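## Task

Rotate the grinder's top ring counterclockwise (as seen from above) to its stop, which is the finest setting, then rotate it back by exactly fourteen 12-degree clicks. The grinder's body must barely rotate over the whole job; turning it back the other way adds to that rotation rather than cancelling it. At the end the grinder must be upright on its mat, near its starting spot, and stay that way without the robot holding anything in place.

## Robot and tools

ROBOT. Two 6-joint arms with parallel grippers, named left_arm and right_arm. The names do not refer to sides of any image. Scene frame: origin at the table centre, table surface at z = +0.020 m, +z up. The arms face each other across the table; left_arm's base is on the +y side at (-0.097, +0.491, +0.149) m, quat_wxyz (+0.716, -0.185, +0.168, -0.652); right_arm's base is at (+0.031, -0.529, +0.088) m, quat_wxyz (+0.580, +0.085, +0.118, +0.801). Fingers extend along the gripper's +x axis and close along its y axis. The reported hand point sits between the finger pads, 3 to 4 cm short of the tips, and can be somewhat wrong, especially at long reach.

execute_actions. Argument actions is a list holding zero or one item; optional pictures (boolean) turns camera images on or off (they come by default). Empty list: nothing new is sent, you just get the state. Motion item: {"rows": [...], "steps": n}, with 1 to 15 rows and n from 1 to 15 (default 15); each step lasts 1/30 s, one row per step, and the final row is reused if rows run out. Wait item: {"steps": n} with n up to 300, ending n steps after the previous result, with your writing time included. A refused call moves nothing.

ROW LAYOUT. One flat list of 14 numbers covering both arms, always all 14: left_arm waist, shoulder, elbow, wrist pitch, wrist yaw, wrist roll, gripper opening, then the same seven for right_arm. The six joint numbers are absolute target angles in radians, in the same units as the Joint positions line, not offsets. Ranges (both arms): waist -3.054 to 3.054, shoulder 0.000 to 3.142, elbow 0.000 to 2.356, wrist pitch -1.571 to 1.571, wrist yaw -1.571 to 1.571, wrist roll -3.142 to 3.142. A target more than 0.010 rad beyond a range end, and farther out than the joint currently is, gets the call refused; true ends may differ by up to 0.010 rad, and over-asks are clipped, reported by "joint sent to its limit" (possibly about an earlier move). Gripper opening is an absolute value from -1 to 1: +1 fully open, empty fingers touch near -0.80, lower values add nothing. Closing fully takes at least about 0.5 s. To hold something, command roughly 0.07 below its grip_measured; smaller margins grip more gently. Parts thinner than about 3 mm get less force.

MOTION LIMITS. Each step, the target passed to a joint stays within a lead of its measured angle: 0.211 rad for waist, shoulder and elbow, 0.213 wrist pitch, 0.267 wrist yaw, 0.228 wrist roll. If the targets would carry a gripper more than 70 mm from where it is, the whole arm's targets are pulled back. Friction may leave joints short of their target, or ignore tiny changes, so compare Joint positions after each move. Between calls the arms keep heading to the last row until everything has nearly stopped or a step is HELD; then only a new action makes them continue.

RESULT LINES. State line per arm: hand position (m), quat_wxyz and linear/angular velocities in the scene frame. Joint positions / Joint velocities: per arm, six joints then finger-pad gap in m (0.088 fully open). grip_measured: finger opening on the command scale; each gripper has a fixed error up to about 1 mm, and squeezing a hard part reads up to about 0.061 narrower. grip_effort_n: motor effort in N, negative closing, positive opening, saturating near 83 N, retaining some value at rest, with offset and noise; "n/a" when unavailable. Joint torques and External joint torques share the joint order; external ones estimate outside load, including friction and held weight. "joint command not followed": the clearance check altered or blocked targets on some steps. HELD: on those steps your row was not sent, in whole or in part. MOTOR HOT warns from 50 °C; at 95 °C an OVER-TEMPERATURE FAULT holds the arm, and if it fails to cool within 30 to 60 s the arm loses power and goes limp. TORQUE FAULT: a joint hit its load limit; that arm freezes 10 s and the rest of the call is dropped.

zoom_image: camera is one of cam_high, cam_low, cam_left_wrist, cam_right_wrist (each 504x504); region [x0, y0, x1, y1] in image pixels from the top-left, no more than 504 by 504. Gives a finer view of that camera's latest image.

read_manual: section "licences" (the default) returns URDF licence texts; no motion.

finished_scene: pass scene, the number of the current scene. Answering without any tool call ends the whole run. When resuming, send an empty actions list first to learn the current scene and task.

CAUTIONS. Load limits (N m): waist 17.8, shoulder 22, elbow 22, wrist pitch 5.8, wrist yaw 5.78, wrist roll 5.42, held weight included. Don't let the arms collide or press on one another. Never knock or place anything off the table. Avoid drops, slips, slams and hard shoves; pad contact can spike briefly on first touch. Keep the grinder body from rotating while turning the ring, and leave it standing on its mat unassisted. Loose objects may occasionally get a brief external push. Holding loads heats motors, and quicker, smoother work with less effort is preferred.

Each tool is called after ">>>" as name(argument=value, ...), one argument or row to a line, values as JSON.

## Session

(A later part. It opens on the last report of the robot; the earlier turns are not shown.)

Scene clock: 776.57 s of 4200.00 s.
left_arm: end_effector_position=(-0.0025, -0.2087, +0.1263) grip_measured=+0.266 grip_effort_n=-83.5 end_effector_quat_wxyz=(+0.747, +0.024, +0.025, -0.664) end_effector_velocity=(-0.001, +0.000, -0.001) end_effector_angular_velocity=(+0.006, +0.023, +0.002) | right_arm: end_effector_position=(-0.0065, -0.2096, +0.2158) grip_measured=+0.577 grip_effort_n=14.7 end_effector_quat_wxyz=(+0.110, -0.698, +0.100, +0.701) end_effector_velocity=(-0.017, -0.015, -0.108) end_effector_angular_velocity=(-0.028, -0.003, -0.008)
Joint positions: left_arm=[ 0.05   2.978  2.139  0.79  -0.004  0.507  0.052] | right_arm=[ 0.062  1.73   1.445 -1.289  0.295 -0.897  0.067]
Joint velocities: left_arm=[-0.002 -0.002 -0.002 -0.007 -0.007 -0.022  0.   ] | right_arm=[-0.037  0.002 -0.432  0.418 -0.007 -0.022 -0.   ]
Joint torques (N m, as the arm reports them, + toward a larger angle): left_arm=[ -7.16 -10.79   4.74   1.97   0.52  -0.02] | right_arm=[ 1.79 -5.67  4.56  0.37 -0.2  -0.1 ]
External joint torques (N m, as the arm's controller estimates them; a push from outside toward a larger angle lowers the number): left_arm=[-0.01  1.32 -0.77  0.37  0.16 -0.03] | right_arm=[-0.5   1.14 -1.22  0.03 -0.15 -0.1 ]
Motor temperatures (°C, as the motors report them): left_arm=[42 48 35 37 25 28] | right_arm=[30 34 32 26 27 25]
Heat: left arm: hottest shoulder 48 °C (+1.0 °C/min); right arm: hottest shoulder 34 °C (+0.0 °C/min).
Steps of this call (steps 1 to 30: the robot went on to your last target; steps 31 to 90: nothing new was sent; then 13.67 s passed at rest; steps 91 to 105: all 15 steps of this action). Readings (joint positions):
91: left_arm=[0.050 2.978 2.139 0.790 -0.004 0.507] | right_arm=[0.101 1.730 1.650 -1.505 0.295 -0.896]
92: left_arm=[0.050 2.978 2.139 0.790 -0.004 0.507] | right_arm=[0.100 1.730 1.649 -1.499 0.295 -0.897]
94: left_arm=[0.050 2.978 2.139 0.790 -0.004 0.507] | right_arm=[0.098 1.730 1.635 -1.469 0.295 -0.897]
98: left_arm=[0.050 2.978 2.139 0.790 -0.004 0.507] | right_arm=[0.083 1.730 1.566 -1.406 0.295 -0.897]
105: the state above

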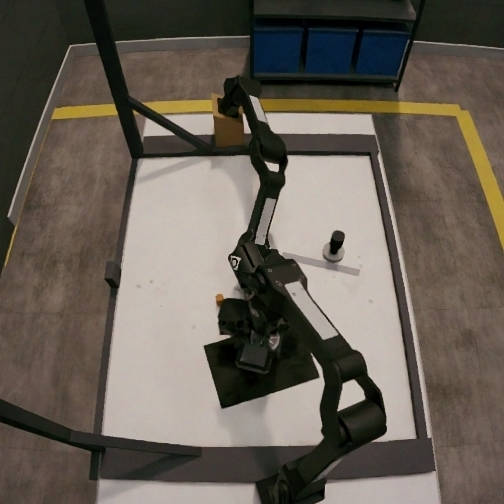

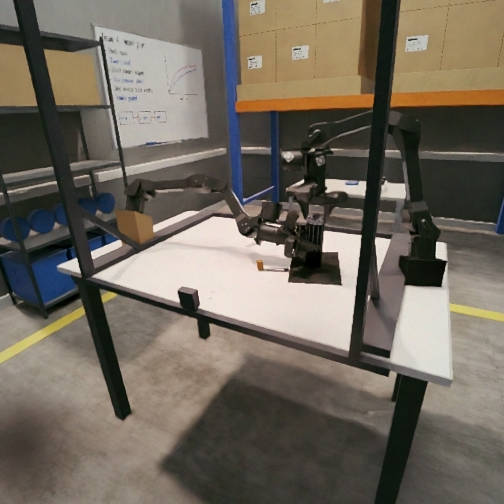

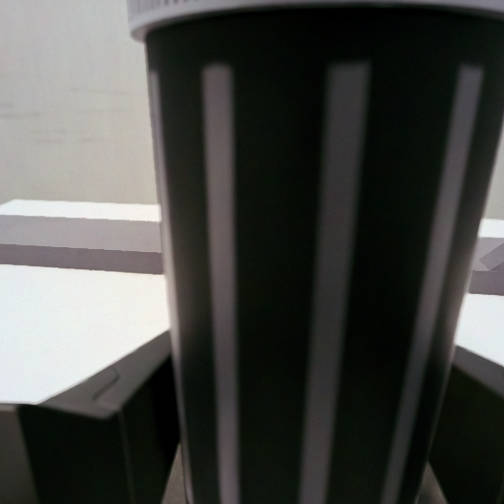

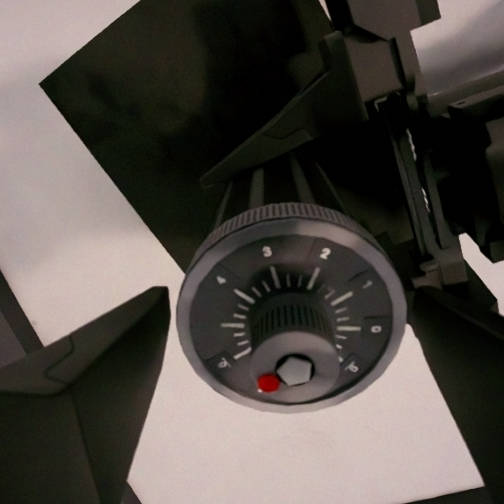

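>>> execute_actions(
  actions=[
    {"rows":[[0.05,3.0,2.14,0.79,0,0.506,0.18,0.053,1.737,1.378,-1.232,0.291,-0.9,0.58],[0.05,3.0,2.14,0.79,0,0.506,0.18,0.052,1.738,1.368,-1.222,0.291,-0.9,0.58],[0.05,3.0,2.14,0.79,0,0.506,0.18,0.051,1.738,1.358,-1.213,0.291,-0.9,0.58],[0.05,3.0,2.14,0.79,0,0.506,0.18,0.051,1.738,1.35,-1.207,0.291,-0.9,0.58],[0.05,3.0,2.14,0.79,0,0.506,0.18,0.051,1.738,1.35,-1.207,0.291,-0.9,0.58],[0.05,3.0,2.14,0.79,0,0.506,0.18,0.051,1.738,1.35,-1.207,0.291,-0.9,0.58],[0.05,3.0,2.14,0.79,0,0.506,0.18,0.051,1.738,1.35,-1.207,0.291,-0.9,0.58],[0.05,3.0,2.14,0.79,0,0.506,0.18,0.051,1.738,1.35,-1.207,0.291,-0.9,0.58],[0.05,3.0,2.14,0.79,0,0.506,0.18,0.051,1.738,1.35,-1.207,0.291,-0.9,0.58],[0.05,3.0,2.14,0.79,0,0.506,0.18,0.051,1.738,1.35,-1.207,0.291,-0.9,0.58],[0.05,3.0,2.14,0.79,0,0.506,0.18,0.051,1.738,1.35,-1.207,0.291,-0.9,0.58],[0.05,3.0,2.14,0.79,0,0.506,0.18,0.051,1.738,1.35,-1.207,0.291,-0.9,0.58]],"steps":15},
  ],
  pictures=true,
)

Scene clock: 782.70 s of 4200.00 s.
left_arm: end_effector_position=(-0.0025, -0.2087, +0.1263) grip_measured=+0.266 grip_effort_n=-83.5 end_effector_quat_wxyz=(+0.747, +0.024, +0.025, -0.664) end_effector_velocity=(-0.009, -0.001, +0.000) end_effector_angular_velocity=(+0.012, +0.039, -0.012) | right_arm: end_effector_position=(-0.0093, -0.2124, +0.1961) grip_measured=+0.577 grip_effort_n=14.7 end_effector_quat_wxyz=(+0.112, -0.697, +0.103, +0.700) end_effector_velocity=(-0.001, -0.001, -0.001) end_effector_angular_velocity=(-0.001, +0.007, +0.004)
Joint positions: left_arm=[ 0.05   2.978  2.139  0.79  -0.004  0.507  0.052] | right_arm=[ 0.055  1.73   1.366 -1.209  0.295 -0.897  0.067]
Joint velocities: left_arm=[-0.012 -0.002 -0.002 -0.022 -0.007 -0.037 -0.   ] | right_arm=[-0.002 -0.002 -0.007  0.007 -0.007 -0.007 -0.   ]
Joint torques (N m, as the arm reports them, + toward a larger angle): left_arm=[ -7.21 -10.81   4.71   1.96   0.5   -0.02] | right_arm=[ 1.62 -5.09  4.41  0.37 -0.21 -0.12]
External joint torques (N m, as the arm's controller estimates them; a push from outside toward a larger angle lowers the number): left_arm=[ 0.05  1.27 -0.78  0.38  0.13 -0.03] | right_arm=[-0.65  1.65 -1.31  0.02 -0.16 -0.13]
Motor temperatures (°C, as the motors report them): left_arm=[42 48 35 37 25 28] | right_arm=[30 34 31 26 27 25]
Heat: left arm: hottest shoulder 48 °C (+1.0 °C/min); right arm: hottest shoulder 34 °C (+0.0 °C/min).
Steps of this call (steps 1 to 30: the robot went on to your last target; steps 31 to 90: nothing new was sent; then 2.63 s passed at rest; steps 91 to 105: all 15 steps of this action). Readings (joint positions):
91: left_arm=[0.050 2.978 2.139 0.790 -0.004 0.507] | right_arm=[0.058 1.730 1.404 -1.243 0.295 -0.897]
92: left_arm=[0.050 2.978 2.139 0.790 -0.004 0.507] | right_arm=[0.058 1.730 1.400 -1.238 0.295 -0.897]
94: left_arm=[0.050 2.978 2.139 0.790 -0.004 0.507] | right_arm=[0.057 1.730 1.388 -1.225 0.295 -0.897]
98: left_arm=[0.050 2.978 2.139 0.790 -0.004 0.507] | right_arm=[0.055 1.730 1.369 -1.214 0.295 -0.897]
105: the state above

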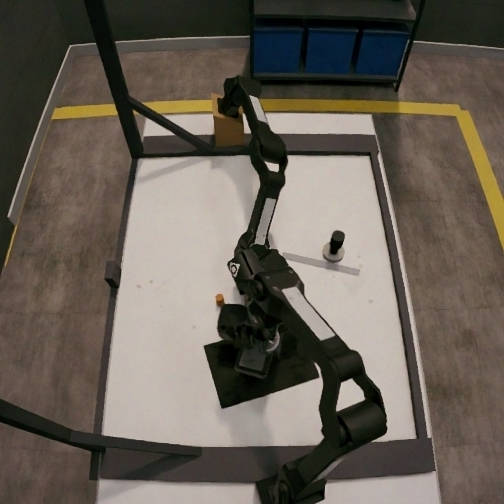

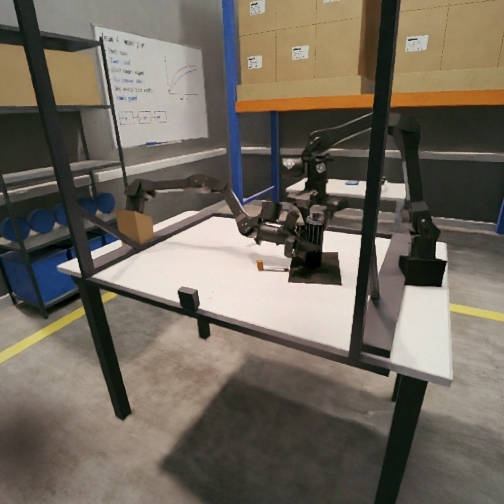

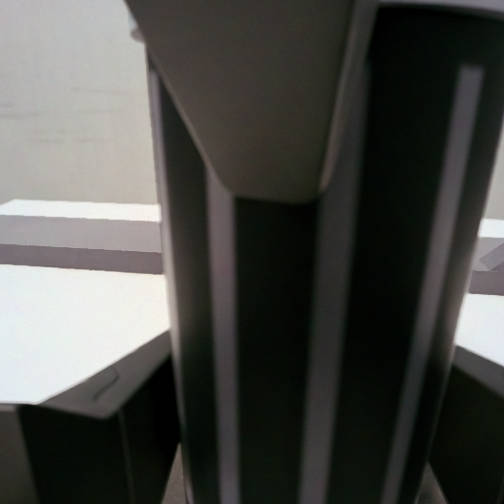

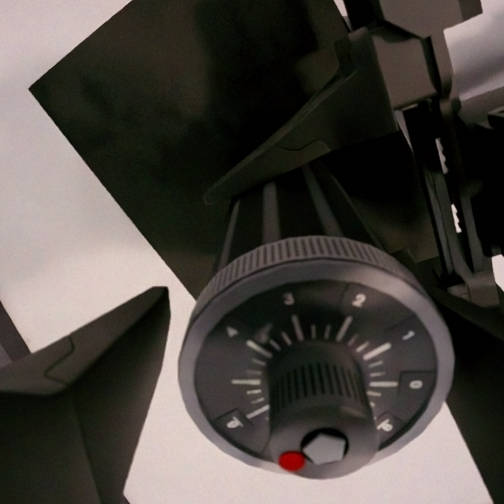

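>>> execute_actions(
  actions=[
    {"rows":[[0.05,3.0,2.14,0.79,0,0.506,0.18,0.048,1.738,1.35,-1.207,0.291,-0.9,0.58],[0.05,3.0,2.14,0.79,0,0.506,0.18,0.044,1.738,1.35,-1.207,0.291,-0.9,0.58],[0.05,3.0,2.14,0.79,0,0.506,0.18,0.04,1.738,1.35,-1.207,0.291,-0.9,0.58],[0.05,3.0,2.14,0.79,0,0.506,0.18,0.037,1.738,1.35,-1.207,0.291,-0.9,0.58],[0.05,3.0,2.14,0.79,0,0.506,0.18,0.037,1.738,1.35,-1.207,0.291,-0.9,0.58],[0.05,3.0,2.14,0.79,0,0.506,0.18,0.037,1.738,1.35,-1.207,0.291,-0.9,0.58],[0.05,3.0,2.14,0.79,0,0.506,0.18,0.037,1.738,1.35,-1.207,0.291,-0.9,0.54],[0.05,3.0,2.14,0.79,0,0.506,0.18,0.037,1.738,1.35,-1.207,0.291,-0.9,0.5],[0.05,3.0,2.14,0.79,0,0.506,0.18,0.037,1.738,1.35,-1.207,0.291,-0.9,0.47],[0.05,3.0,2.14,0.79,0,0.506,0.18,0.037,1.738,1.35,-1.207,0.291,-0.9,0.45],[0.05,3.0,2.14,0.79,0,0.506,0.18,0.037,1.738,1.35,-1.207,0.291,-0.9,0.43],[0.05,3.0,2.14,0.79,0,0.506,0.18,0.037,1.738,1.35,-1.207,0.291,-0.9,0.415],[0.05,3.0,2.14,0.79,0,0.506,0.18,0.037,1.738,1.35,-1.207,0.291,-0.9,0.4],[0.05,3.0,2.14,0.79,0,0.506,0.18,0.037,1.738,1.35,-1.207,0.291,-0.9,0.385]],"steps":15},
  ],
  pictures=false,
)

>>> execute_actions(
  actions=[
    {"steps":10},
  ],
  pictures=true,
)

Scene clock: 796.43 s of 4200.00 s.
left_arm: end_effector_position=(-0.0025, -0.2087, +0.1263) grip_measured=+0.266 grip_effort_n=-83.5 end_effector_quat_wxyz=(+0.747, +0.024, +0.025, -0.664) end_effector_velocity=(-0.001, +0.000, -0.001) end_effector_angular_velocity=(+0.008, +0.008, +0.001) | right_arm: end_effector_position=(-0.0052, -0.2112, +0.1947) grip_measured=+0.425 grip_effort_n=-17.9 end_effector_quat_wxyz=(+0.116, -0.697, +0.108, +0.699) end_effector_velocity=(+0.006, +0.002, -0.001) end_effector_angular_velocity=(+0.004, -0.006, +0.003)
Joint positions: left_arm=[ 0.05   2.978  2.139  0.79  -0.004  0.507  0.052] | right_arm=[ 0.04   1.73   1.366 -1.208  0.295 -0.897  0.06 ]
Joint velocities: left_arm=[-0.002 -0.002 -0.002 -0.007 -0.007 -0.007 -0.   ] | right_arm=[-0.017 -0.002 -0.002  0.007  0.007 -0.022 -0.018]
Joint torques (N m, as the arm reports them, + toward a larger angle): left_arm=[ -7.26 -10.73   4.79   1.97   0.48  -0.01] | right_arm=[ 1.98 -5.31  4.59  0.21 -0.22 -0.11]
External joint torques (N m, as the arm's controller estimates them; a push from outside toward a larger angle lowers the number): left_arm=[-0.22  1.39 -0.72  0.37  0.13 -0.02] | right_arm=[-0.24  1.48 -1.12 -0.1  -0.17 -0.12]
Motor temperatures (°C, as the motors report them): left_arm=[42 48 35 37 25 28] | right_arm=[30 34 31 27 27 25]
Heat: left arm: hottest shoulder 48 °C (+0.0 °C/min); right arm: hottest shoulder 34 °C (+0.0 °C/min).
Steps of this call (steps 1 to 15: the robot went on to your last target; steps 16 to 90: nothing new was sent; then 10.23 s passed at rest; steps 91 to 105: all 15 steps of this action). Readings (joint positions):
91: left_arm=[0.050 2.978 2.139 0.790 -0.004 0.507] | right_arm=[0.054 1.730 1.366 -1.209 0.295 -0.897]
92: left_arm=[0.050 2.978 2.139 0.790 -0.004 0.507] | right_arm=[0.054 1.730 1.366 -1.209 0.295 -0.897]
94: left_arm=[0.050 2.978 2.139 0.790 -0.004 0.507] | right_arm=[0.049 1.730 1.366 -1.209 0.295 -0.897]
98: left_arm=[0.050 2.978 2.139 0.790 -0.004 0.507] | right_arm=[0.041 1.730 1.366 -1.209 0.295 -0.897]
105: the state above

Scene clock: 796.77 s of 4200.00 s.
left_arm: end_effector_position=(-0.0022, -0.2086, +0.1261) grip_measured=+0.266 grip_effort_n=-83.5 end_effector_quat_wxyz=(+0.747, +0.024, +0.025, -0.664) end_effector_velocity=(-0.002, -0.000, +0.000) end_effector_angular_velocity=(+0.014, -0.007, +0.009) | right_arm: end_effector_position=(-0.0050, -0.2111, +0.1947) grip_measured=+0.395 grip_effort_n=-46.3 end_effector_quat_wxyz=(+0.116, -0.697, +0.109, +0.699) end_effector_velocity=(-0.001, +0.001, -0.000) end_effector_angular_velocity=(+0.003, +0.009, +0.003)
Joint positions: left_arm=[ 0.05   2.978  2.139  0.79  -0.004  0.507  0.052] | right_arm=[ 0.039  1.73   1.366 -1.207  0.294 -0.897  0.058]
Joint velocities: left_arm=[-0.007 -0.002 -0.002 -0.007 -0.022  0.007 -0.   ] | right_arm=[-0.002 -0.002 -0.002  0.007 -0.007 -0.007 -0.001]
Joint torques (N m, as the arm reports them, + toward a larger angle): left_arm=[ -7.2  -10.74   4.73   1.95   0.5   -0.01] | right_arm=[ 1.71 -5.3   4.25  0.26 -0.21 -0.08]
External joint torques (N m, as the arm's controller estimates them; a push from outside toward a larger angle lowers the number): left_arm=[-0.09  1.32 -0.74  0.36  0.14 -0.03] | right_arm=[-0.52  1.54 -1.47 -0.07 -0.16 -0.08]
Motor temperatures (°C, as the motors report them): left_arm=[42 48 35 37 25 28] | right_arm=[30 34 31 27 27 25]
Heat: left arm: hottest shoulder 48 °C (+0.0 °C/min); right arm: hottest shoulder 34 °C (+0.0 °C/min).
Steps of this call (steps 1 to 10: the robot went on to your last target). Readings (joint positions):
1: left_arm=[0.050 2.978 2.139 0.790 -0.004 0.507] | right_arm=[0.040 1.730 1.366 -1.207 0.295 -0.897]
2: left_arm=[0.050 2.978 2.139 0.790 -0.004 0.507] | right_arm=[0.039 1.730 1.366 -1.207 0.295 -0.897]
4: left_arm=[0.050 2.978 2.139 0.790 -0.004 0.507] | right_arm=[0.039 1.730 1.366 -1.207 0.295 -0.897]
8: left_arm=[0.050 2.978 2.139 0.790 -0.004 0.507] | right_arm=[0.039 1.730 1.366 -1.207 0.294 -0.897]
10: the state above

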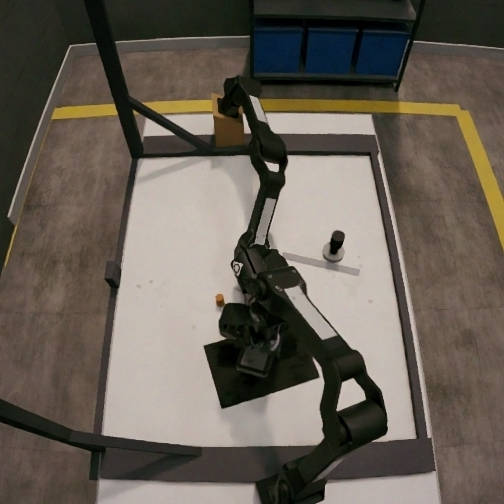

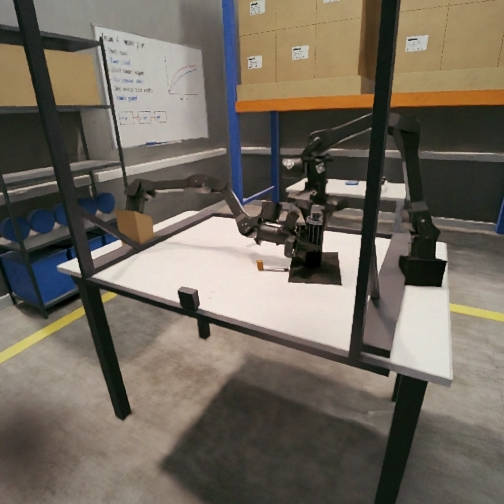

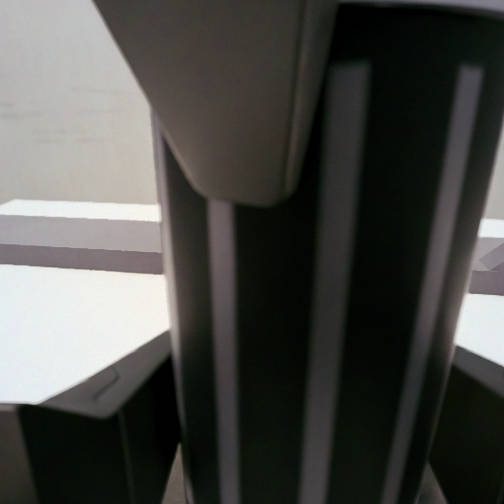

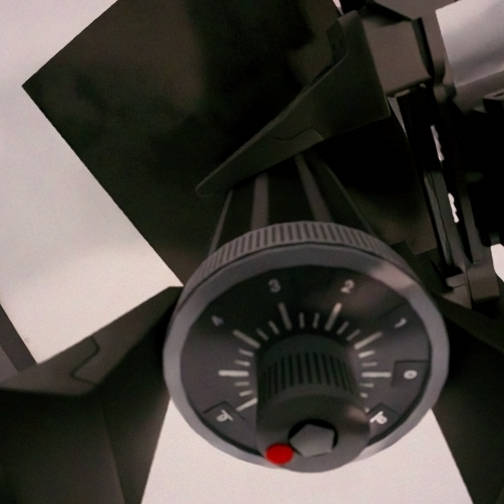

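>>> execute_actions(
  actions=[
    {"rows":[[0.05,3.0,2.14,0.79,0,0.506,0.18,0.037,1.738,1.35,-1.207,0.291,-0.905,0.385],[0.05,3.0,2.14,0.79,0,0.506,0.18,0.037,1.738,1.35,-1.207,0.291,-0.909,0.385],[0.05,3.0,2.14,0.79,0,0.506,0.18,0.037,1.738,1.35,-1.207,0.291,-0.913,0.385],[0.05,3.0,2.14,0.79,0,0.506,0.18,0.037,1.738,1.35,-1.207,0.291,-0.917,0.385],[0.05,3.0,2.14,0.79,0,0.506,0.18,0.037,1.738,1.35,-1.207,0.291,-0.921,0.385],[0.05,3.0,2.14,0.79,0,0.506,0.18,0.037,1.738,1.35,-1.207,0.291,-0.925,0.385],[0.05,3.0,2.14,0.79,0,0.506,0.18,0.037,1.738,1.35,-1.207,0.291,-0.929,0.385],[0.05,3.0,2.14,0.79,0,0.506,0.18,0.037,1.738,1.35,-1.207,0.291,-0.933,0.385],[0.05,3.0,2.14,0.79,0,0.506,0.18,0.037,1.738,1.35,-1.207,0.291,-0.937,0.385]],"steps":15},
  ],
  pictures=false,
)

Scene clock: 804.40 s of 4200.00 s.
left_arm: end_effector_position=(-0.0020, -0.2086, +0.1263) grip_measured=+0.266 grip_effort_n=-83.5 end_effector_quat_wxyz=(+0.748, +0.024, +0.025, -0.663) end_effector_velocity=(+0.002, -0.000, +0.005) end_effector_angular_velocity=(-0.009, +0.006, +0.011) | right_arm: end_effector_position=(-0.0048, -0.2111, +0.1945) grip_measured=+0.394 grip_effort_n=-47.7 end_effector_quat_wxyz=(+0.109, -0.697, +0.103, +0.701) end_effector_velocity=(+0.004, -0.004, -0.000) end_effector_angular_velocity=(-0.018, -0.015, +0.041)
Joint positions: left_arm=[ 0.05   2.978  2.139  0.791 -0.007  0.507  0.052] | right_arm=[ 0.038  1.73   1.366 -1.207  0.292 -0.918  0.058]
Joint velocities: left_arm=[-0.002 -0.007 -0.002  0.007 -0.007 -0.007 -0.   ] | right_arm=[-0.002 -0.002 -0.002 -0.022  0.007 -0.037  0.   ]
Joint torques (N m, as the arm reports them, + toward a larger angle): left_arm=[ -7.2  -10.77   4.75   1.89   0.6   -0.01] | right_arm=[ 1.85 -5.17  4.34  0.2  -0.12 -0.57]
External joint torques (N m, as the arm's controller estimates them; a push from outside toward a larger angle lowers the number): left_arm=[-0.16  1.55 -0.86  0.25  0.24 -0.02] | right_arm=[-0.41  1.62 -1.35 -0.13 -0.07 -0.56]
Motor temperatures (°C, as the motors report them): left_arm=[43 48 35 38 25 28] | right_arm=[30 34 31 26 27 25]
Heat: left arm: hottest shoulder 48 °C (+0.0 °C/min); right arm: hottest shoulder 34 °C (+0.0 °C/min).
Steps of this call (steps 1 to 15: the robot went on to your last target; steps 16 to 90: nothing new was sent; then 4.13 s passed at rest; steps 91 to 105: all 15 steps of this action). Readings (joint positions):
91: left_arm=[0.050 2.978 2.139 0.790 -0.004 0.507] | right_arm=[0.039 1.730 1.366 -1.207 0.294 -0.897]
92: left_arm=[0.050 2.978 2.139 0.790 -0.004 0.507] | right_arm=[0.039 1.730 1.366 -1.207 0.294 -0.898]
94: left_arm=[0.050 2.978 2.139 0.790 -0.004 0.507] | right_arm=[0.039 1.730 1.366 -1.207 0.294 -0.902]
98: left_arm=[0.050 2.978 2.139 0.791 -0.005 0.507] | right_arm=[0.039 1.730 1.366 -1.207 0.293 -0.910]
105: the state above

>>> execute_actions(
  actions=[
    {"rows":[[0.05,3.0,2.14,0.79,0,0.506,0.18,0.037,1.738,1.35,-1.207,0.291,-0.905,0.385],[0.05,3.0,2.14,0.79,0,0.506,0.18,0.037,1.738,1.35,-1.207,0.291,-0.89,0.385],[0.05,3.0,2.14,0.79,0,0.506,0.18,0.037,1.738,1.35,-1.207,0.291,-0.87,0.385],[0.05,3.0,2.14,0.79,0,0.506,0.18,0.037,1.738,1.35,-1.207,0.291,-0.845,0.385],[0.05,3.0,2.14,0.79,0,0.506,0.18,0.037,1.738,1.35,-1.207,0.291,-0.815,0.385],[0.05,3.0,2.14,0.79,0,0.506,0.18,0.037,1.738,1.35,-1.207,0.291,-0.785,0.385],[0.05,3.0,2.14,0.79,0,0.506,0.18,0.037,1.738,1.35,-1.207,0.291,-0.755,0.385],[0.05,3.0,2.14,0.79,0,0.506,0.18,0.037,1.738,1.35,-1.207,0.291,-0.725,0.385],[0.05,3.0,2.14,0.79,0,0.506,0.18,0.037,1.738,1.35,-1.207,0.291,-0.7,0.385],[0.05,3.0,2.14,0.79,0,0.506,0.18,0.037,1.738,1.35,-1.207,0.291,-0.685,0.385],[0.05,3.0,2.14,0.79,0,0.506,0.18,0.037,1.738,1.35,-1.207,0.291,-0.68,0.385]],"steps":15},
  ],
  pictures=true,
)

Scene clock: 813.17 s of 4200.00 s.
left_arm: end_effector_position=(-0.0022, -0.2086, +0.1264) grip_measured=+0.266 grip_effort_n=-83.5 end_effector_quat_wxyz=(+0.747, +0.023, +0.025, -0.663) end_effector_velocity=(+0.001, -0.000, +0.002) end_effector_angular_velocity=(+0.004, +0.007, +0.004) | right_arm: end_effector_position=(-0.0050, -0.2111, +0.1945) grip_measured=+0.394 grip_effort_n=-47.7 end_effector_quat_wxyz=(+0.185, -0.681, +0.179, +0.686) end_effector_velocity=(-0.001, -0.003, -0.001) end_effector_angular_velocity=(-0.013, +0.004, -0.119)
Joint positions: left_arm=[ 0.05   2.978  2.139  0.791 -0.005  0.507  0.052] | right_arm=[ 0.038  1.73   1.366 -1.207  0.292 -0.697  0.058]
Joint velocities: left_arm=[-0.002 -0.007 -0.002 -0.007 -0.007 -0.007 -0.   ] | right_arm=[ 0.002  0.002 -0.002 -0.007 -0.007  0.125 -0.   ]
Joint torques (N m, as the arm reports them, + toward a larger angle): left_arm=[ -7.19 -10.78   4.73   1.88   0.55  -0.02] | right_arm=[ 1.92 -5.1   4.34  0.24 -0.1   0.18]
External joint torques (N m, as the arm's controller estimates them; a push from outside toward a larger angle lowers the number): left_arm=[-0.15  1.39 -0.8   0.27  0.2  -0.03] | right_arm=[-0.38  1.64 -1.31 -0.09 -0.05  0.18]
Motor temperatures (°C, as the motors report them): left_arm=[43 48 35 37 25 28] | right_arm=[30 34 30 26 27 25]
Heat: left arm: hottest shoulder 48 °C (+0.0 °C/min); right arm: hottest shoulder 34 °C (+0.0 °C/min).
Steps of this call (steps 1 to 15: the robot went on to your last target; steps 16 to 90: nothing new was sent; then 5.27 s passed at rest; steps 91 to 105: all 15 steps of this action). Readings (joint positions):
91: left_arm=[0.050 2.978 2.139 0.791 -0.007 0.507] | right_arm=[0.038 1.730 1.366 -1.207 0.292 -0.917]
92: left_arm=[0.050 2.978 2.139 0.791 -0.007 0.507] | right_arm=[0.038 1.730 1.366 -1.207 0.292 -0.911]
94: left_arm=[0.050 2.978 2.139 0.791 -0.006 0.507] | right_arm=[0.038 1.730 1.366 -1.207 0.292 -0.894]
98: left_arm=[0.050 2.978 2.139 0.791 -0.005 0.507] | right_arm=[0.038 1.730 1.366 -1.207 0.292 -0.803]
105: the state above

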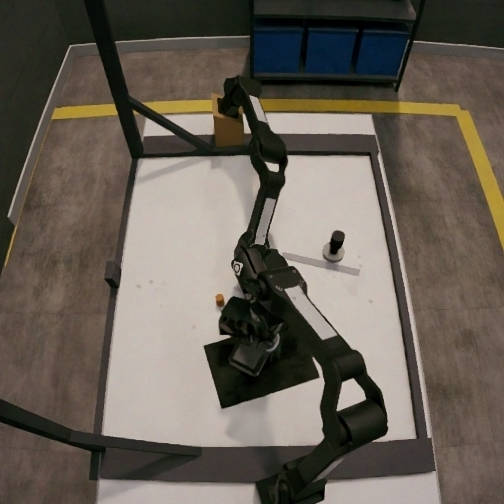

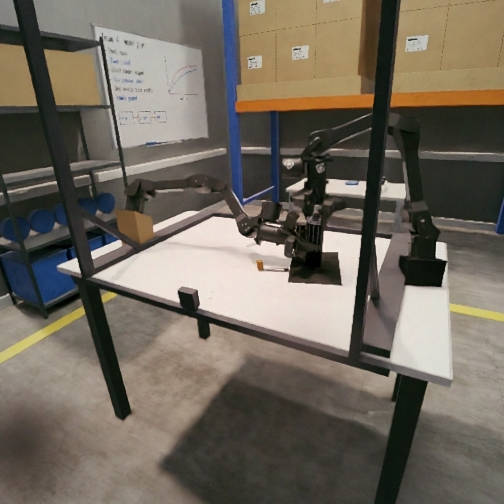

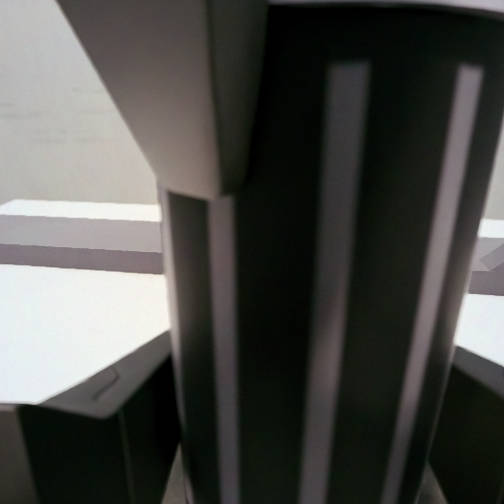

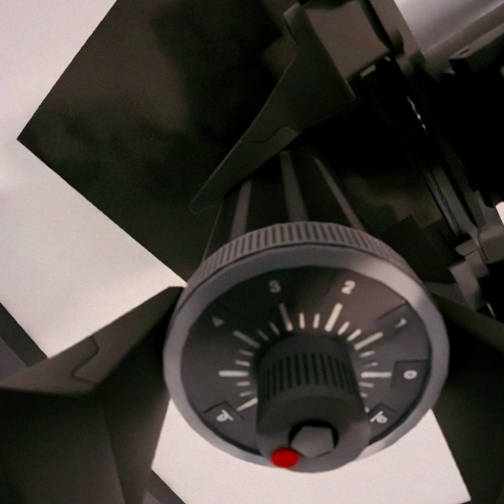

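>>> execute_actions(
  actions=[
    {"rows":[[0.05,3.0,2.14,0.79,0,0.506,0.18,0.037,1.738,1.35,-1.207,0.291,-0.665,0.385],[0.05,3.0,2.14,0.79,0,0.506,0.18,0.037,1.738,1.35,-1.207,0.291,-0.635,0.385],[0.05,3.0,2.14,0.79,0,0.506,0.18,0.037,1.738,1.35,-1.207,0.291,-0.595,0.385],[0.05,3.0,2.14,0.79,0,0.506,0.18,0.037,1.738,1.35,-1.207,0.291,-0.55,0.385],[0.05,3.0,2.14,0.79,0,0.506,0.18,0.037,1.738,1.35,-1.207,0.291,-0.5,0.385],[0.05,3.0,2.14,0.79,0,0.506,0.18,0.037,1.738,1.35,-1.207,0.291,-0.45,0.385],[0.05,3.0,2.14,0.79,0,0.506,0.18,0.037,1.738,1.35,-1.207,0.291,-0.4,0.385],[0.05,3.0,2.14,0.79,0,0.506,0.18,0.037,1.738,1.35,-1.207,0.291,-0.35,0.385],[0.05,3.0,2.14,0.79,0,0.506,0.18,0.037,1.738,1.35,-1.207,0.291,-0.3,0.385],[0.05,3.0,2.14,0.79,0,0.506,0.18,0.037,1.738,1.35,-1.207,0.291,-0.25,0.385],[0.05,3.0,2.14,0.79,0,0.506,0.18,0.037,1.738,1.35,-1.207,0.291,-0.2,0.385],[0.05,3.0,2.14,0.79,0,0.506,0.18,0.037,1.738,1.35,-1.207,0.291,-0.15,0.385],[0.05,3.0,2.14,0.79,0,0.506,0.18,0.037,1.738,1.35,-1.207,0.291,-0.1,0.385],[0.05,3.0,2.14,0.79,0,0.506,0.18,0.037,1.738,1.35,-1.207,0.291,-0.05,0.385],[0.05,3.0,2.14,0.79,0,0.506,0.18,0.037,1.738,1.35,-1.207,0.291,0,0.385]],"steps":15},
  ],
  pictures=false,
)

>>> execute_actions(
  actions=[
    {"rows":[[0.05,3.0,2.14,0.79,0,0.506,0.18,0.037,1.738,1.35,-1.207,0.291,0.05,0.385],[0.05,3.0,2.14,0.79,0,0.506,0.18,0.037,1.738,1.35,-1.207,0.291,0.1,0.385],[0.05,3.0,2.14,0.79,0,0.506,0.18,0.037,1.738,1.35,-1.207,0.291,0.15,0.385],[0.05,3.0,2.14,0.79,0,0.506,0.18,0.037,1.738,1.35,-1.207,0.291,0.2,0.385],[0.05,3.0,2.14,0.79,0,0.506,0.18,0.037,1.738,1.35,-1.207,0.291,0.25,0.385],[0.05,3.0,2.14,0.79,0,0.506,0.18,0.037,1.738,1.35,-1.207,0.291,0.3,0.385],[0.05,3.0,2.14,0.79,0,0.506,0.18,0.037,1.738,1.35,-1.207,0.291,0.35,0.385],[0.05,3.0,2.14,0.79,0,0.506,0.18,0.037,1.738,1.35,-1.207,0.291,0.4,0.385],[0.05,3.0,2.14,0.79,0,0.506,0.18,0.037,1.738,1.35,-1.207,0.291,0.45,0.385],[0.05,3.0,2.14,0.79,0,0.506,0.18,0.037,1.738,1.35,-1.207,0.291,0.5,0.385],[0.05,3.0,2.14,0.79,0,0.506,0.18,0.037,1.738,1.35,-1.207,0.291,0.55,0.385],[0.05,3.0,2.14,0.79,0,0.506,0.18,0.037,1.738,1.35,-1.207,0.291,0.6,0.385],[0.05,3.0,2.14,0.79,0,0.506,0.18,0.037,1.738,1.35,-1.207,0.291,0.65,0.385],[0.05,3.0,2.14,0.79,0,0.506,0.18,0.037,1.738,1.35,-1.207,0.291,0.7,0.385],[0.05,3.0,2.14,0.79,0,0.506,0.18,0.037,1.738,1.35,-1.207,0.291,0.75,0.385]],"steps":15},
  ],
  pictures=true,
)

Scene clock: 836.77 s of 4200.00 s.
left_arm: end_effector_position=(-0.0028, -0.2087, +0.1265) grip_measured=+0.266 grip_effort_n=-83.5 end_effector_quat_wxyz=(+0.747, +0.026, +0.023, -0.664) end_effector_velocity=(-0.007, +0.001, -0.004) end_effector_angular_velocity=(+0.016, -0.005, -0.009) | right_arm: end_effector_position=(-0.0059, -0.2110, +0.1945) grip_measured=+0.394 grip_effort_n=-48.1 end_effector_quat_wxyz=(+0.363, -0.603, +0.361, +0.612) end_effector_velocity=(-0.007, -0.001, -0.001) end_effector_angular_velocity=(-0.025, +0.049, -1.485)
Joint positions: left_arm=[ 0.05   2.978  2.139  0.79  -0.003  0.514  0.052] | right_arm=[ 0.038  1.73   1.366 -1.205  0.286 -0.144  0.058]
Joint velocities: left_arm=[-0.007  0.002 -0.007 -0.007 -0.007  0.007 -0.   ] | right_arm=[ 0.002  0.002 -0.002  0.007 -0.037  1.487 -0.   ]
Joint torques (N m, as the arm reports them, + toward a larger angle): left_arm=[ -7.1  -10.77   4.74   1.94   0.48  -0.2 ] | right_arm=[ 2.   -5.19  4.32  0.14  0.21  0.14]
External joint torques (N m, as the arm's controller estimates them; a push from outside toward a larger angle lowers the number): left_arm=[ 0.02  1.18 -0.68  0.37  0.12 -0.2 ] | right_arm=[-0.3   1.59 -1.38 -0.21  0.22  0.15]
Motor temperatures (°C, as the motors report them): left_arm=[43 49 35 37 25 28] | right_arm=[30 34 30 26 27 25]
Heat: left arm: hottest shoulder 49 °C (+1.0 °C/min); right arm: hottest shoulder 34 °C (+0.0 °C/min).
Steps of this call (steps 1 to 30: the robot went on to your last target; steps 31 to 90: nothing new was sent; then 20.10 s passed at rest; steps 91 to 105: all 15 steps of this action). Readings (joint positions):
91: left_arm=[0.050 2.978 2.139 0.791 -0.005 0.507] | right_arm=[0.038 1.730 1.366 -1.207 0.292 -0.682]
92: left_arm=[0.050 2.978 2.139 0.791 -0.005 0.507] | right_arm=[0.038 1.730 1.366 -1.207 0.292 -0.672]
94: left_arm=[0.050 2.978 2.139 0.791 -0.005 0.507] | right_arm=[0.038 1.730 1.366 -1.207 0.292 -0.630]
98: left_arm=[0.050 2.978 2.139 0.791 -0.004 0.509] | right_arm=[0.038 1.730 1.366 -1.207 0.290 -0.477]
105: the state above

Scene clock: 837.27 s of 4200.00 s.
left_arm: end_effector_position=(-0.0035, -0.2088, +0.1269) grip_measured=+0.266 grip_effort_n=-83.5 end_effector_quat_wxyz=(+0.746, +0.030, +0.018, -0.665) end_effector_velocity=(-0.003, -0.000, +0.001) end_effector_angular_velocity=(+0.004, -0.021, -0.014) | right_arm: end_effector_position=(-0.0074, -0.2102, +0.1946) grip_measured=+0.394 grip_effort_n=-48.1 end_effector_quat_wxyz=(+0.556, -0.426, +0.561, +0.441) end_effector_velocity=(+0.001, +0.000, -0.003) end_effector_angular_velocity=(-0.027, +0.010, -1.415)
Joint positions: left_arm=[ 0.049  2.978  2.139  0.79  -0.001  0.525  0.052] | right_arm=[ 0.038  1.73   1.366 -1.199  0.279  0.603  0.058]
Joint velocities: left_arm=[-0.002 -0.002 -0.002 -0.007  0.007  0.022 -0.   ] | right_arm=[-0.002  0.002 -0.007  0.007  0.007  1.414 -0.   ]
Joint torques (N m, as the arm reports them, + toward a larger angle): left_arm=[ -7.1  -10.75   4.77   1.95   0.39  -0.53] | right_arm=[ 1.79 -5.29  4.34 -0.32  0.51  0.21]
External joint torques (N m, as the arm's controller estimates them; a push from outside toward a larger angle lowers the number): left_arm=[-0.15  1.47 -0.8   0.33  0.06 -0.52] | right_arm=[-0.51  1.49 -1.34 -0.67  0.48  0.19]
Motor temperatures (°C, as the motors report them): left_arm=[43 49 35 37 25 28] | right_arm=[30 34 30 26 27 25]
Heat: left arm: hottest shoulder 49 °C (+1.0 °C/min); right arm: hottest shoulder 34 °C (+0.0 °C/min).
Steps of this call (steps 1 to 15: all 15 steps of this action). Readings (joint positions):
1: left_arm=[0.050 2.978 2.139 0.790 -0.003 0.514] | right_arm=[0.038 1.730 1.366 -1.205 0.285 -0.093]
2: left_arm=[0.050 2.978 2.139 0.790 -0.003 0.515] | right_arm=[0.038 1.730 1.366 -1.204 0.285 -0.044]
4: left_arm=[0.049 2.978 2.139 0.790 -0.003 0.517] | right_arm=[0.038 1.730 1.366 -1.204 0.284 0.056]
8: left_arm=[0.049 2.978 2.139 0.790 -0.002 0.520] | right_arm=[0.038 1.730 1.366 -1.202 0.282 0.254]
15: the state above

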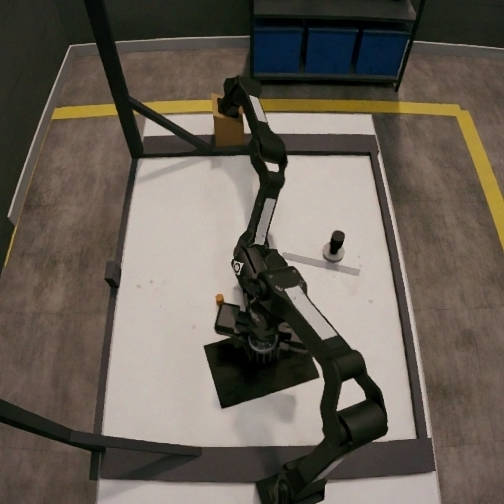

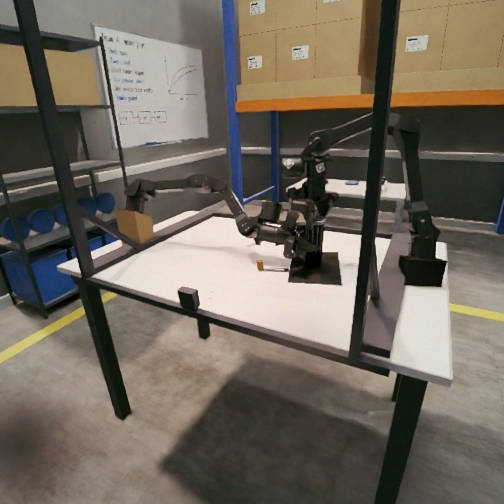

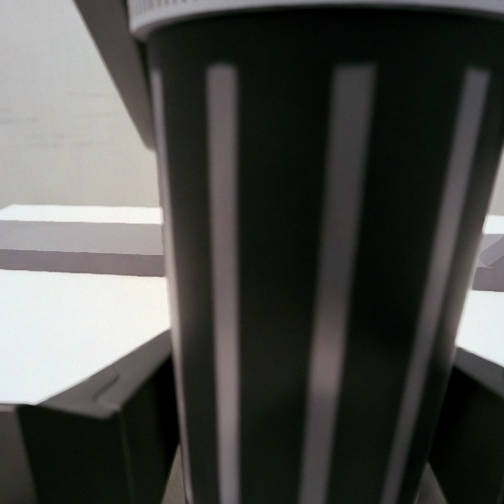

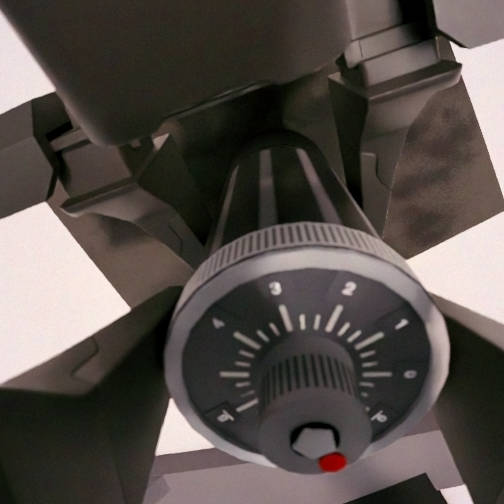

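>>> execute_actions(
  actions=[
    {"rows":[[0.05,3.0,2.14,0.79,0,0.506,0.18,0.04,1.738,1.35,-1.207,0.291,0.79,0.385],[0.05,3.0,2.14,0.79,0,0.506,0.18,0.041,1.738,1.35,-1.207,0.291,0.83,0.385],[0.05,3.0,2.14,0.79,0,0.506,0.18,0.042,1.738,1.35,-1.207,0.291,0.87,0.385],[0.05,3.0,2.14,0.79,0,0.506,0.18,0.043,1.738,1.35,-1.207,0.291,0.91,0.385],[0.05,3.0,2.14,0.79,0,0.506,0.18,0.044,1.738,1.35,-1.207,0.291,0.95,0.385],[0.05,3.0,2.14,0.79,0,0.506,0.18,0.045,1.738,1.35,-1.207,0.291,0.99,0.385],[0.05,3.0,2.14,0.79,0,0.506,0.18,0.046,1.738,1.35,-1.207,0.291,1.03,0.385],[0.05,3.0,2.14,0.79,0,0.506,0.18,0.047,1.738,1.35,-1.207,0.291,1.07,0.385],[0.05,3.0,2.14,0.79,0,0.506,0.18,0.048,1.738,1.35,-1.207,0.291,1.11,0.385],[0.05,3.0,2.14,0.79,0,0.506,0.18,0.048,1.738,1.35,-1.207,0.291,1.15,0.385],[0.05,3.0,2.14,0.79,0,0.506,0.18,0.048,1.738,1.35,-1.207,0.291,1.19,0.385],[0.05,3.0,2.14,0.79,0,0.506,0.18,0.048,1.738,1.35,-1.207,0.291,1.23,0.385],[0.05,3.0,2.14,0.79,0,0.506,0.18,0.048,1.738,1.35,-1.207,0.291,1.27,0.385],[0.05,3.0,2.14,0.79,0,0.506,0.18,0.048,1.738,1.35,-1.207,0.291,1.31,0.385],[0.05,3.0,2.14,0.79,0,0.506,0.18,0.048,1.738,1.35,-1.207,0.291,1.35,0.385]],"steps":15},
  ],
  pictures=true,
)

Scene clock: 847.30 s of 4200.00 s.
left_arm: end_effector_position=(-0.0042, -0.2089, +0.1270) grip_measured=+0.266 grip_effort_n=-83.5 end_effector_quat_wxyz=(+0.745, +0.029, +0.018, -0.667) end_effector_velocity=(-0.006, +0.000, -0.004) end_effector_angular_velocity=(+0.014, +0.040, -0.019) | right_arm: end_effector_position=(-0.0076, -0.2084, +0.1949) grip_measured=+0.394 grip_effort_n=-47.2 end_effector_quat_wxyz=(+0.664, -0.229, +0.667, +0.248) end_effector_velocity=(+0.002, -0.000, +0.003) end_effector_angular_velocity=(-0.003, +0.008, -1.144)
Joint positions: left_arm=[0.048 2.978 2.139 0.79  0.001 0.526 0.052] | right_arm=[ 0.041  1.73   1.366 -1.191  0.288  1.234  0.058]
Joint velocities: left_arm=[-0.002 -0.002 -0.007 -0.022  0.007 -0.037 -0.   ] | right_arm=[ 0.007 -0.007  0.002 -0.007  0.022  1.15  -0.   ]
Joint torques (N m, as the arm reports them, + toward a larger angle): left_arm=[ -7.03 -10.83   4.77   1.94   0.32  -0.51] | right_arm=[ 2.36 -5.26  4.53 -0.81  0.14  0.17]
External joint torques (N m, as the arm's controller estimates them; a push from outside toward a larger angle lowers the number): left_arm=[-0.09  1.07 -0.62  0.38 -0.02 -0.53] | right_arm=[ 0.07  1.58 -1.21 -1.16  0.11  0.16]
Motor temperatures (°C, as the motors report them): left_arm=[43 49 35 37 25 28] | right_arm=[30 34 30 26 28 25]
Heat: left arm: hottest shoulder 49 °C (+1.0 °C/min); right arm: hottest shoulder 34 °C (+0.0 °C/min).
Steps of this call (steps 1 to 30: the robot went on to your last target; steps 31 to 90: nothing new was sent; then 6.53 s passed at rest; steps 91 to 105: all 15 steps of this action). Readings (joint positions):
91: left_arm=[0.048 2.978 2.139 0.790 -0.001 0.526] | right_arm=[0.038 1.730 1.366 -1.197 0.279 0.754]
92: left_arm=[0.048 2.978 2.139 0.790 -0.001 0.526] | right_arm=[0.038 1.730 1.366 -1.197 0.279 0.771]
94: left_arm=[0.048 2.978 2.139 0.790 -0.000 0.526] | right_arm=[0.038 1.730 1.366 -1.196 0.279 0.824]
98: left_arm=[0.048 2.978 2.139 0.790 0.000 0.526] | right_arm=[0.039 1.730 1.366 -1.194 0.281 0.962]
105: the state above

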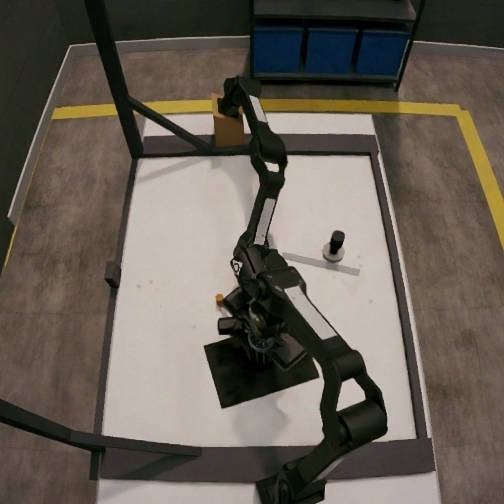

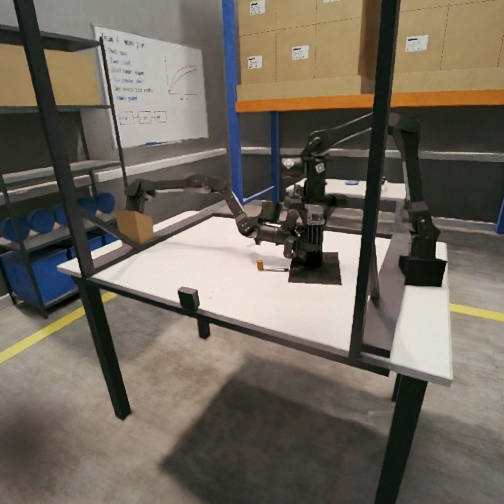

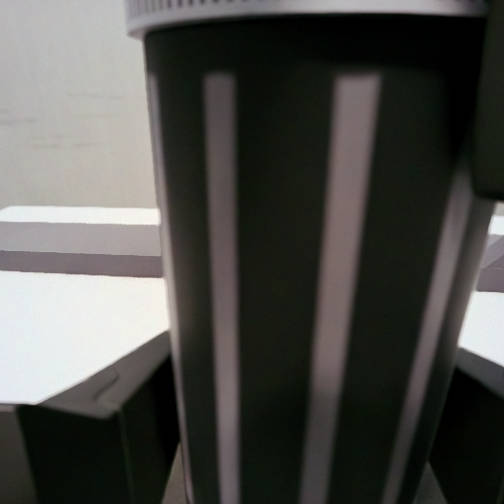

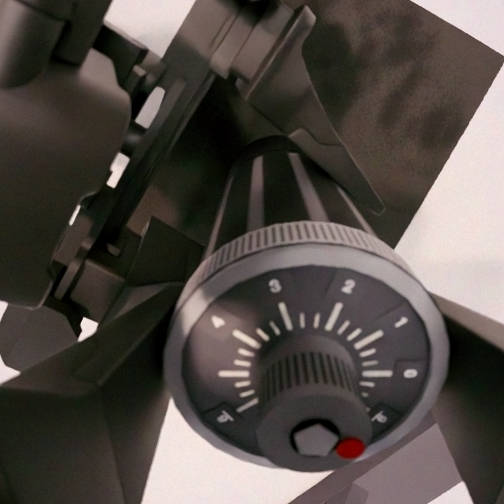

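>>> execute_actions(
  actions=[
    {"rows":[[0.05,3.0,2.14,0.79,0,0.506,0.18,0.048,1.738,1.35,-1.205,0.291,1.39,0.385],[0.05,3.0,2.14,0.79,0,0.506,0.18,0.048,1.738,1.35,-1.203,0.291,1.435,0.385],[0.05,3.0,2.14,0.79,0,0.506,0.18,0.048,1.738,1.35,-1.201,0.291,1.48,0.385],[0.05,3.0,2.14,0.79,0,0.506,0.18,0.048,1.738,1.35,-1.199,0.291,1.525,0.385],[0.05,3.0,2.14,0.79,0,0.506,0.18,0.048,1.738,1.35,-1.197,0.291,1.57,0.385],[0.05,3.0,2.14,0.79,0,0.506,0.18,0.048,1.738,1.35,-1.195,0.291,1.615,0.385],[0.05,3.0,2.14,0.79,0,0.506,0.18,0.048,1.738,1.35,-1.195,0.291,1.66,0.385],[0.05,3.0,2.14,0.79,0,0.506,0.18,0.048,1.738,1.35,-1.195,0.291,1.705,0.385],[0.05,3.0,2.14,0.79,0,0.506,0.18,0.048,1.738,1.35,-1.195,0.291,1.75,0.385],[0.05,3.0,2.14,0.79,0,0.506,0.18,0.048,1.738,1.35,-1.195,0.291,1.795,0.385],[0.05,3.0,2.14,0.79,0,0.506,0.18,0.048,1.738,1.35,-1.195,0.291,1.84,0.385],[0.05,3.0,2.14,0.79,0,0.506,0.18,0.048,1.738,1.35,-1.195,0.291,1.88,0.385],[0.05,3.0,2.14,0.79,0,0.506,0.18,0.048,1.738,1.35,-1.195,0.291,1.915,0.385],[0.05,3.0,2.14,0.79,0,0.506,0.18,0.048,1.738,1.35,-1.195,0.291,1.945,0.385],[0.05,3.0,2.14,0.79,0,0.506,0.18,0.048,1.738,1.35,-1.195,0.291,1.97,0.385]],"steps":15},
  ],
  pictures=false,
)

>>> execute_actions(
  actions=[
    {"rows":[[0.05,3.0,2.14,0.79,0,0.506,0.18,0.048,1.738,1.35,-1.195,0.291,1.99,0.385],[0.05,3.0,2.14,0.79,0,0.506,0.18,0.048,1.738,1.35,-1.195,0.291,2.005,0.385],[0.05,3.0,2.14,0.79,0,0.506,0.18,0.048,1.738,1.35,-1.195,0.291,2.02,0.385],[0.05,3.0,2.14,0.79,0,0.506,0.18,0.048,1.738,1.35,-1.195,0.291,2.03,0.385],[0.05,3.0,2.14,0.79,0,0.506,0.18,0.048,1.738,1.35,-1.195,0.291,2.04,0.385]],"steps":15},
  ],
  pictures=true,
)

Scene clock: 864.47 s of 4200.00 s.
left_arm: end_effector_position=(-0.0042, -0.2089, +0.1270) grip_measured=+0.266 grip_effort_n=-83.5 end_effector_quat_wxyz=(+0.745, +0.026, +0.020, -0.667) end_effector_velocity=(-0.002, -0.000, +0.000) end_effector_angular_velocity=(+0.013, +0.008, +0.010) | right_arm: end_effector_position=(-0.0067, -0.2074, +0.1949) grip_measured=+0.394 grip_effort_n=-47.2 end_effector_quat_wxyz=(+0.705, -0.008, +0.709, +0.029) end_effector_velocity=(-0.001, -0.004, -0.001) end_effector_angular_velocity=(-0.018, +0.031, -0.968)
Joint positions: left_arm=[0.048 2.978 2.139 0.79  0.002 0.518 0.052] | right_arm=[ 0.042  1.73   1.366 -1.188  0.297  1.87   0.058]
Joint velocities: left_arm=[-0.007 -0.002 -0.002 -0.007 -0.022 -0.007 -0.   ] | right_arm=[ 0.002 -0.002 -0.007 -0.007 -0.007  0.974 -0.   ]
Joint torques (N m, as the arm reports them, + toward a larger angle): left_arm=[ -7.05 -10.81   4.77   1.94   0.31  -0.3 ] | right_arm=[ 2.6  -5.22  4.14 -0.25 -0.17  0.21]
External joint torques (N m, as the arm's controller estimates them; a push from outside toward a larger angle lowers the number): left_arm=[ 0.07  1.19 -0.68  0.35 -0.04 -0.31] | right_arm=[ 0.32  1.53 -1.5  -0.56 -0.23  0.2 ]
Motor temperatures (°C, as the motors report them): left_arm=[43 49 35 38 25 28] | right_arm=[30 34 30 27 27 25]
Heat: left arm: hottest shoulder 49 °C (+1.0 °C/min); right arm: hottest shoulder 34 °C (+0.0 °C/min).
Steps of this call (steps 1 to 30: the robot went on to your last target; steps 31 to 90: nothing new was sent; then 13.67 s passed at rest; steps 91 to 105: all 15 steps of this action). Readings (joint positions):
91: left_arm=[0.048 2.978 2.139 0.790 0.002 0.523] | right_arm=[0.042 1.730 1.366 -1.191 0.291 1.355]
92: left_arm=[0.048 2.978 2.139 0.790 0.002 0.523] | right_arm=[0.042 1.730 1.366 -1.191 0.292 1.374]
94: left_arm=[0.048 2.978 2.139 0.790 0.002 0.522] | right_arm=[0.042 1.730 1.366 -1.190 0.292 1.430]
98: left_arm=[0.048 2.978 2.139 0.790 0.002 0.520] | right_arm=[0.042 1.730 1.366 -1.189 0.294 1.585]
105: the state above

Scene clock: 864.97 s of 4200.00 s.
left_arm: end_effector_position=(-0.0042, -0.2089, +0.1271) grip_measured=+0.266 grip_effort_n=-83.5 end_effector_quat_wxyz=(+0.745, +0.026, +0.021, -0.667) end_effector_velocity=(+0.002, +0.001, -0.002) end_effector_angular_velocity=(+0.003, -0.007, +0.009) | right_arm: end_effector_position=(-0.0064, -0.2073, +0.1949) grip_measured=+0.394 grip_effort_n=-47.2 end_effector_quat_wxyz=(+0.704, +0.050, +0.708, -0.029) end_effector_velocity=(-0.001, -0.006, -0.000) end_effector_angular_velocity=(-0.028, +0.013, -0.003)
Joint positions: left_arm=[0.048 2.978 2.139 0.791 0.002 0.516 0.052] | right_arm=[ 0.042  1.73   1.366 -1.188  0.299  2.035  0.058]
Joint velocities: left_arm=[ 0.002  0.002 -0.002  0.007 -0.007  0.007 -0.   ] | right_arm=[-0.002 -0.002 -0.002 -0.022 -0.022  0.007  0.   ]
Joint torques (N m, as the arm reports them, + toward a larger angle): left_arm=[ -7.04 -10.82   4.79   1.92   0.31  -0.23] | right_arm=[ 2.43 -5.14  4.34 -0.24 -0.25  0.07]
External joint torques (N m, as the arm's controller estimates them; a push from outside toward a larger angle lowers the number): left_arm=[ 0.    1.19 -0.66  0.34 -0.04 -0.24] | right_arm=[ 0.16  1.59 -1.27 -0.53 -0.31  0.07]
Motor temperatures (°C, as the motors report them): left_arm=[43 49 35 38 25 28] | right_arm=[30 34 30 27 27 25]
Heat: left arm: hottest shoulder 49 °C (+1.0 °C/min); right arm: hottest shoulder 34 °C (+0.0 °C/min).
Steps of this call (steps 1 to 15: all 15 steps of this action). Readings (joint positions):
1: left_arm=[0.048 2.978 2.139 0.790 0.002 0.517] | right_arm=[0.042 1.730 1.366 -1.188 0.297 1.901]
2: left_arm=[0.048 2.978 2.139 0.790 0.002 0.517] | right_arm=[0.042 1.730 1.366 -1.188 0.298 1.928]
4: left_arm=[0.048 2.978 2.139 0.790 0.002 0.516] | right_arm=[0.042 1.730 1.366 -1.188 0.298 1.972]
8: left_arm=[0.048 2.978 2.139 0.790 0.002 0.516] | right_arm=[0.042 1.730 1.366 -1.188 0.299 2.019]
15: the state above

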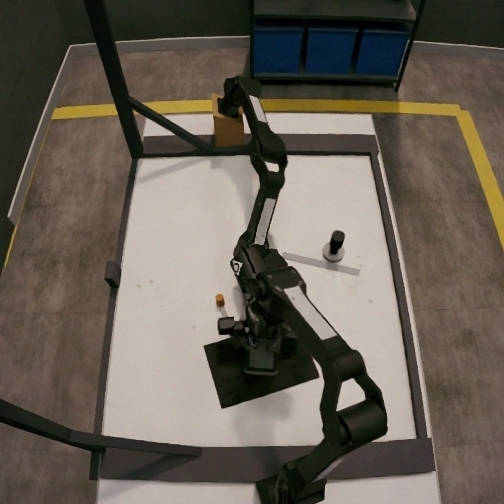

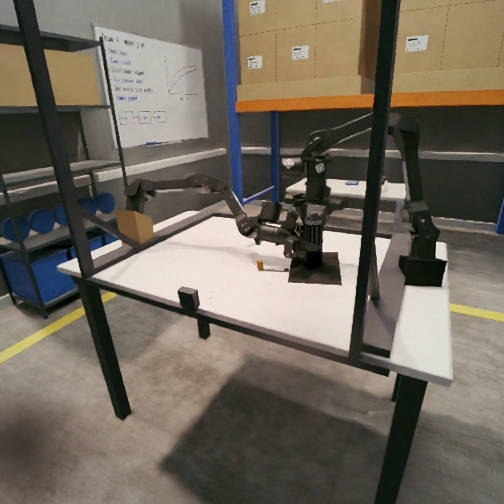

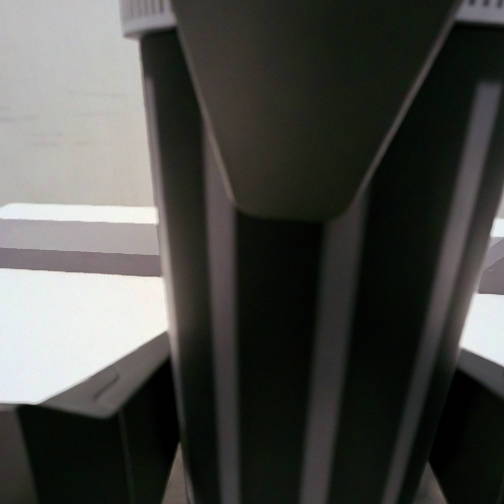

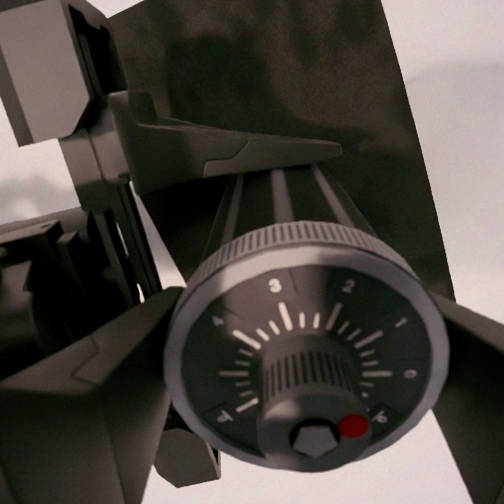

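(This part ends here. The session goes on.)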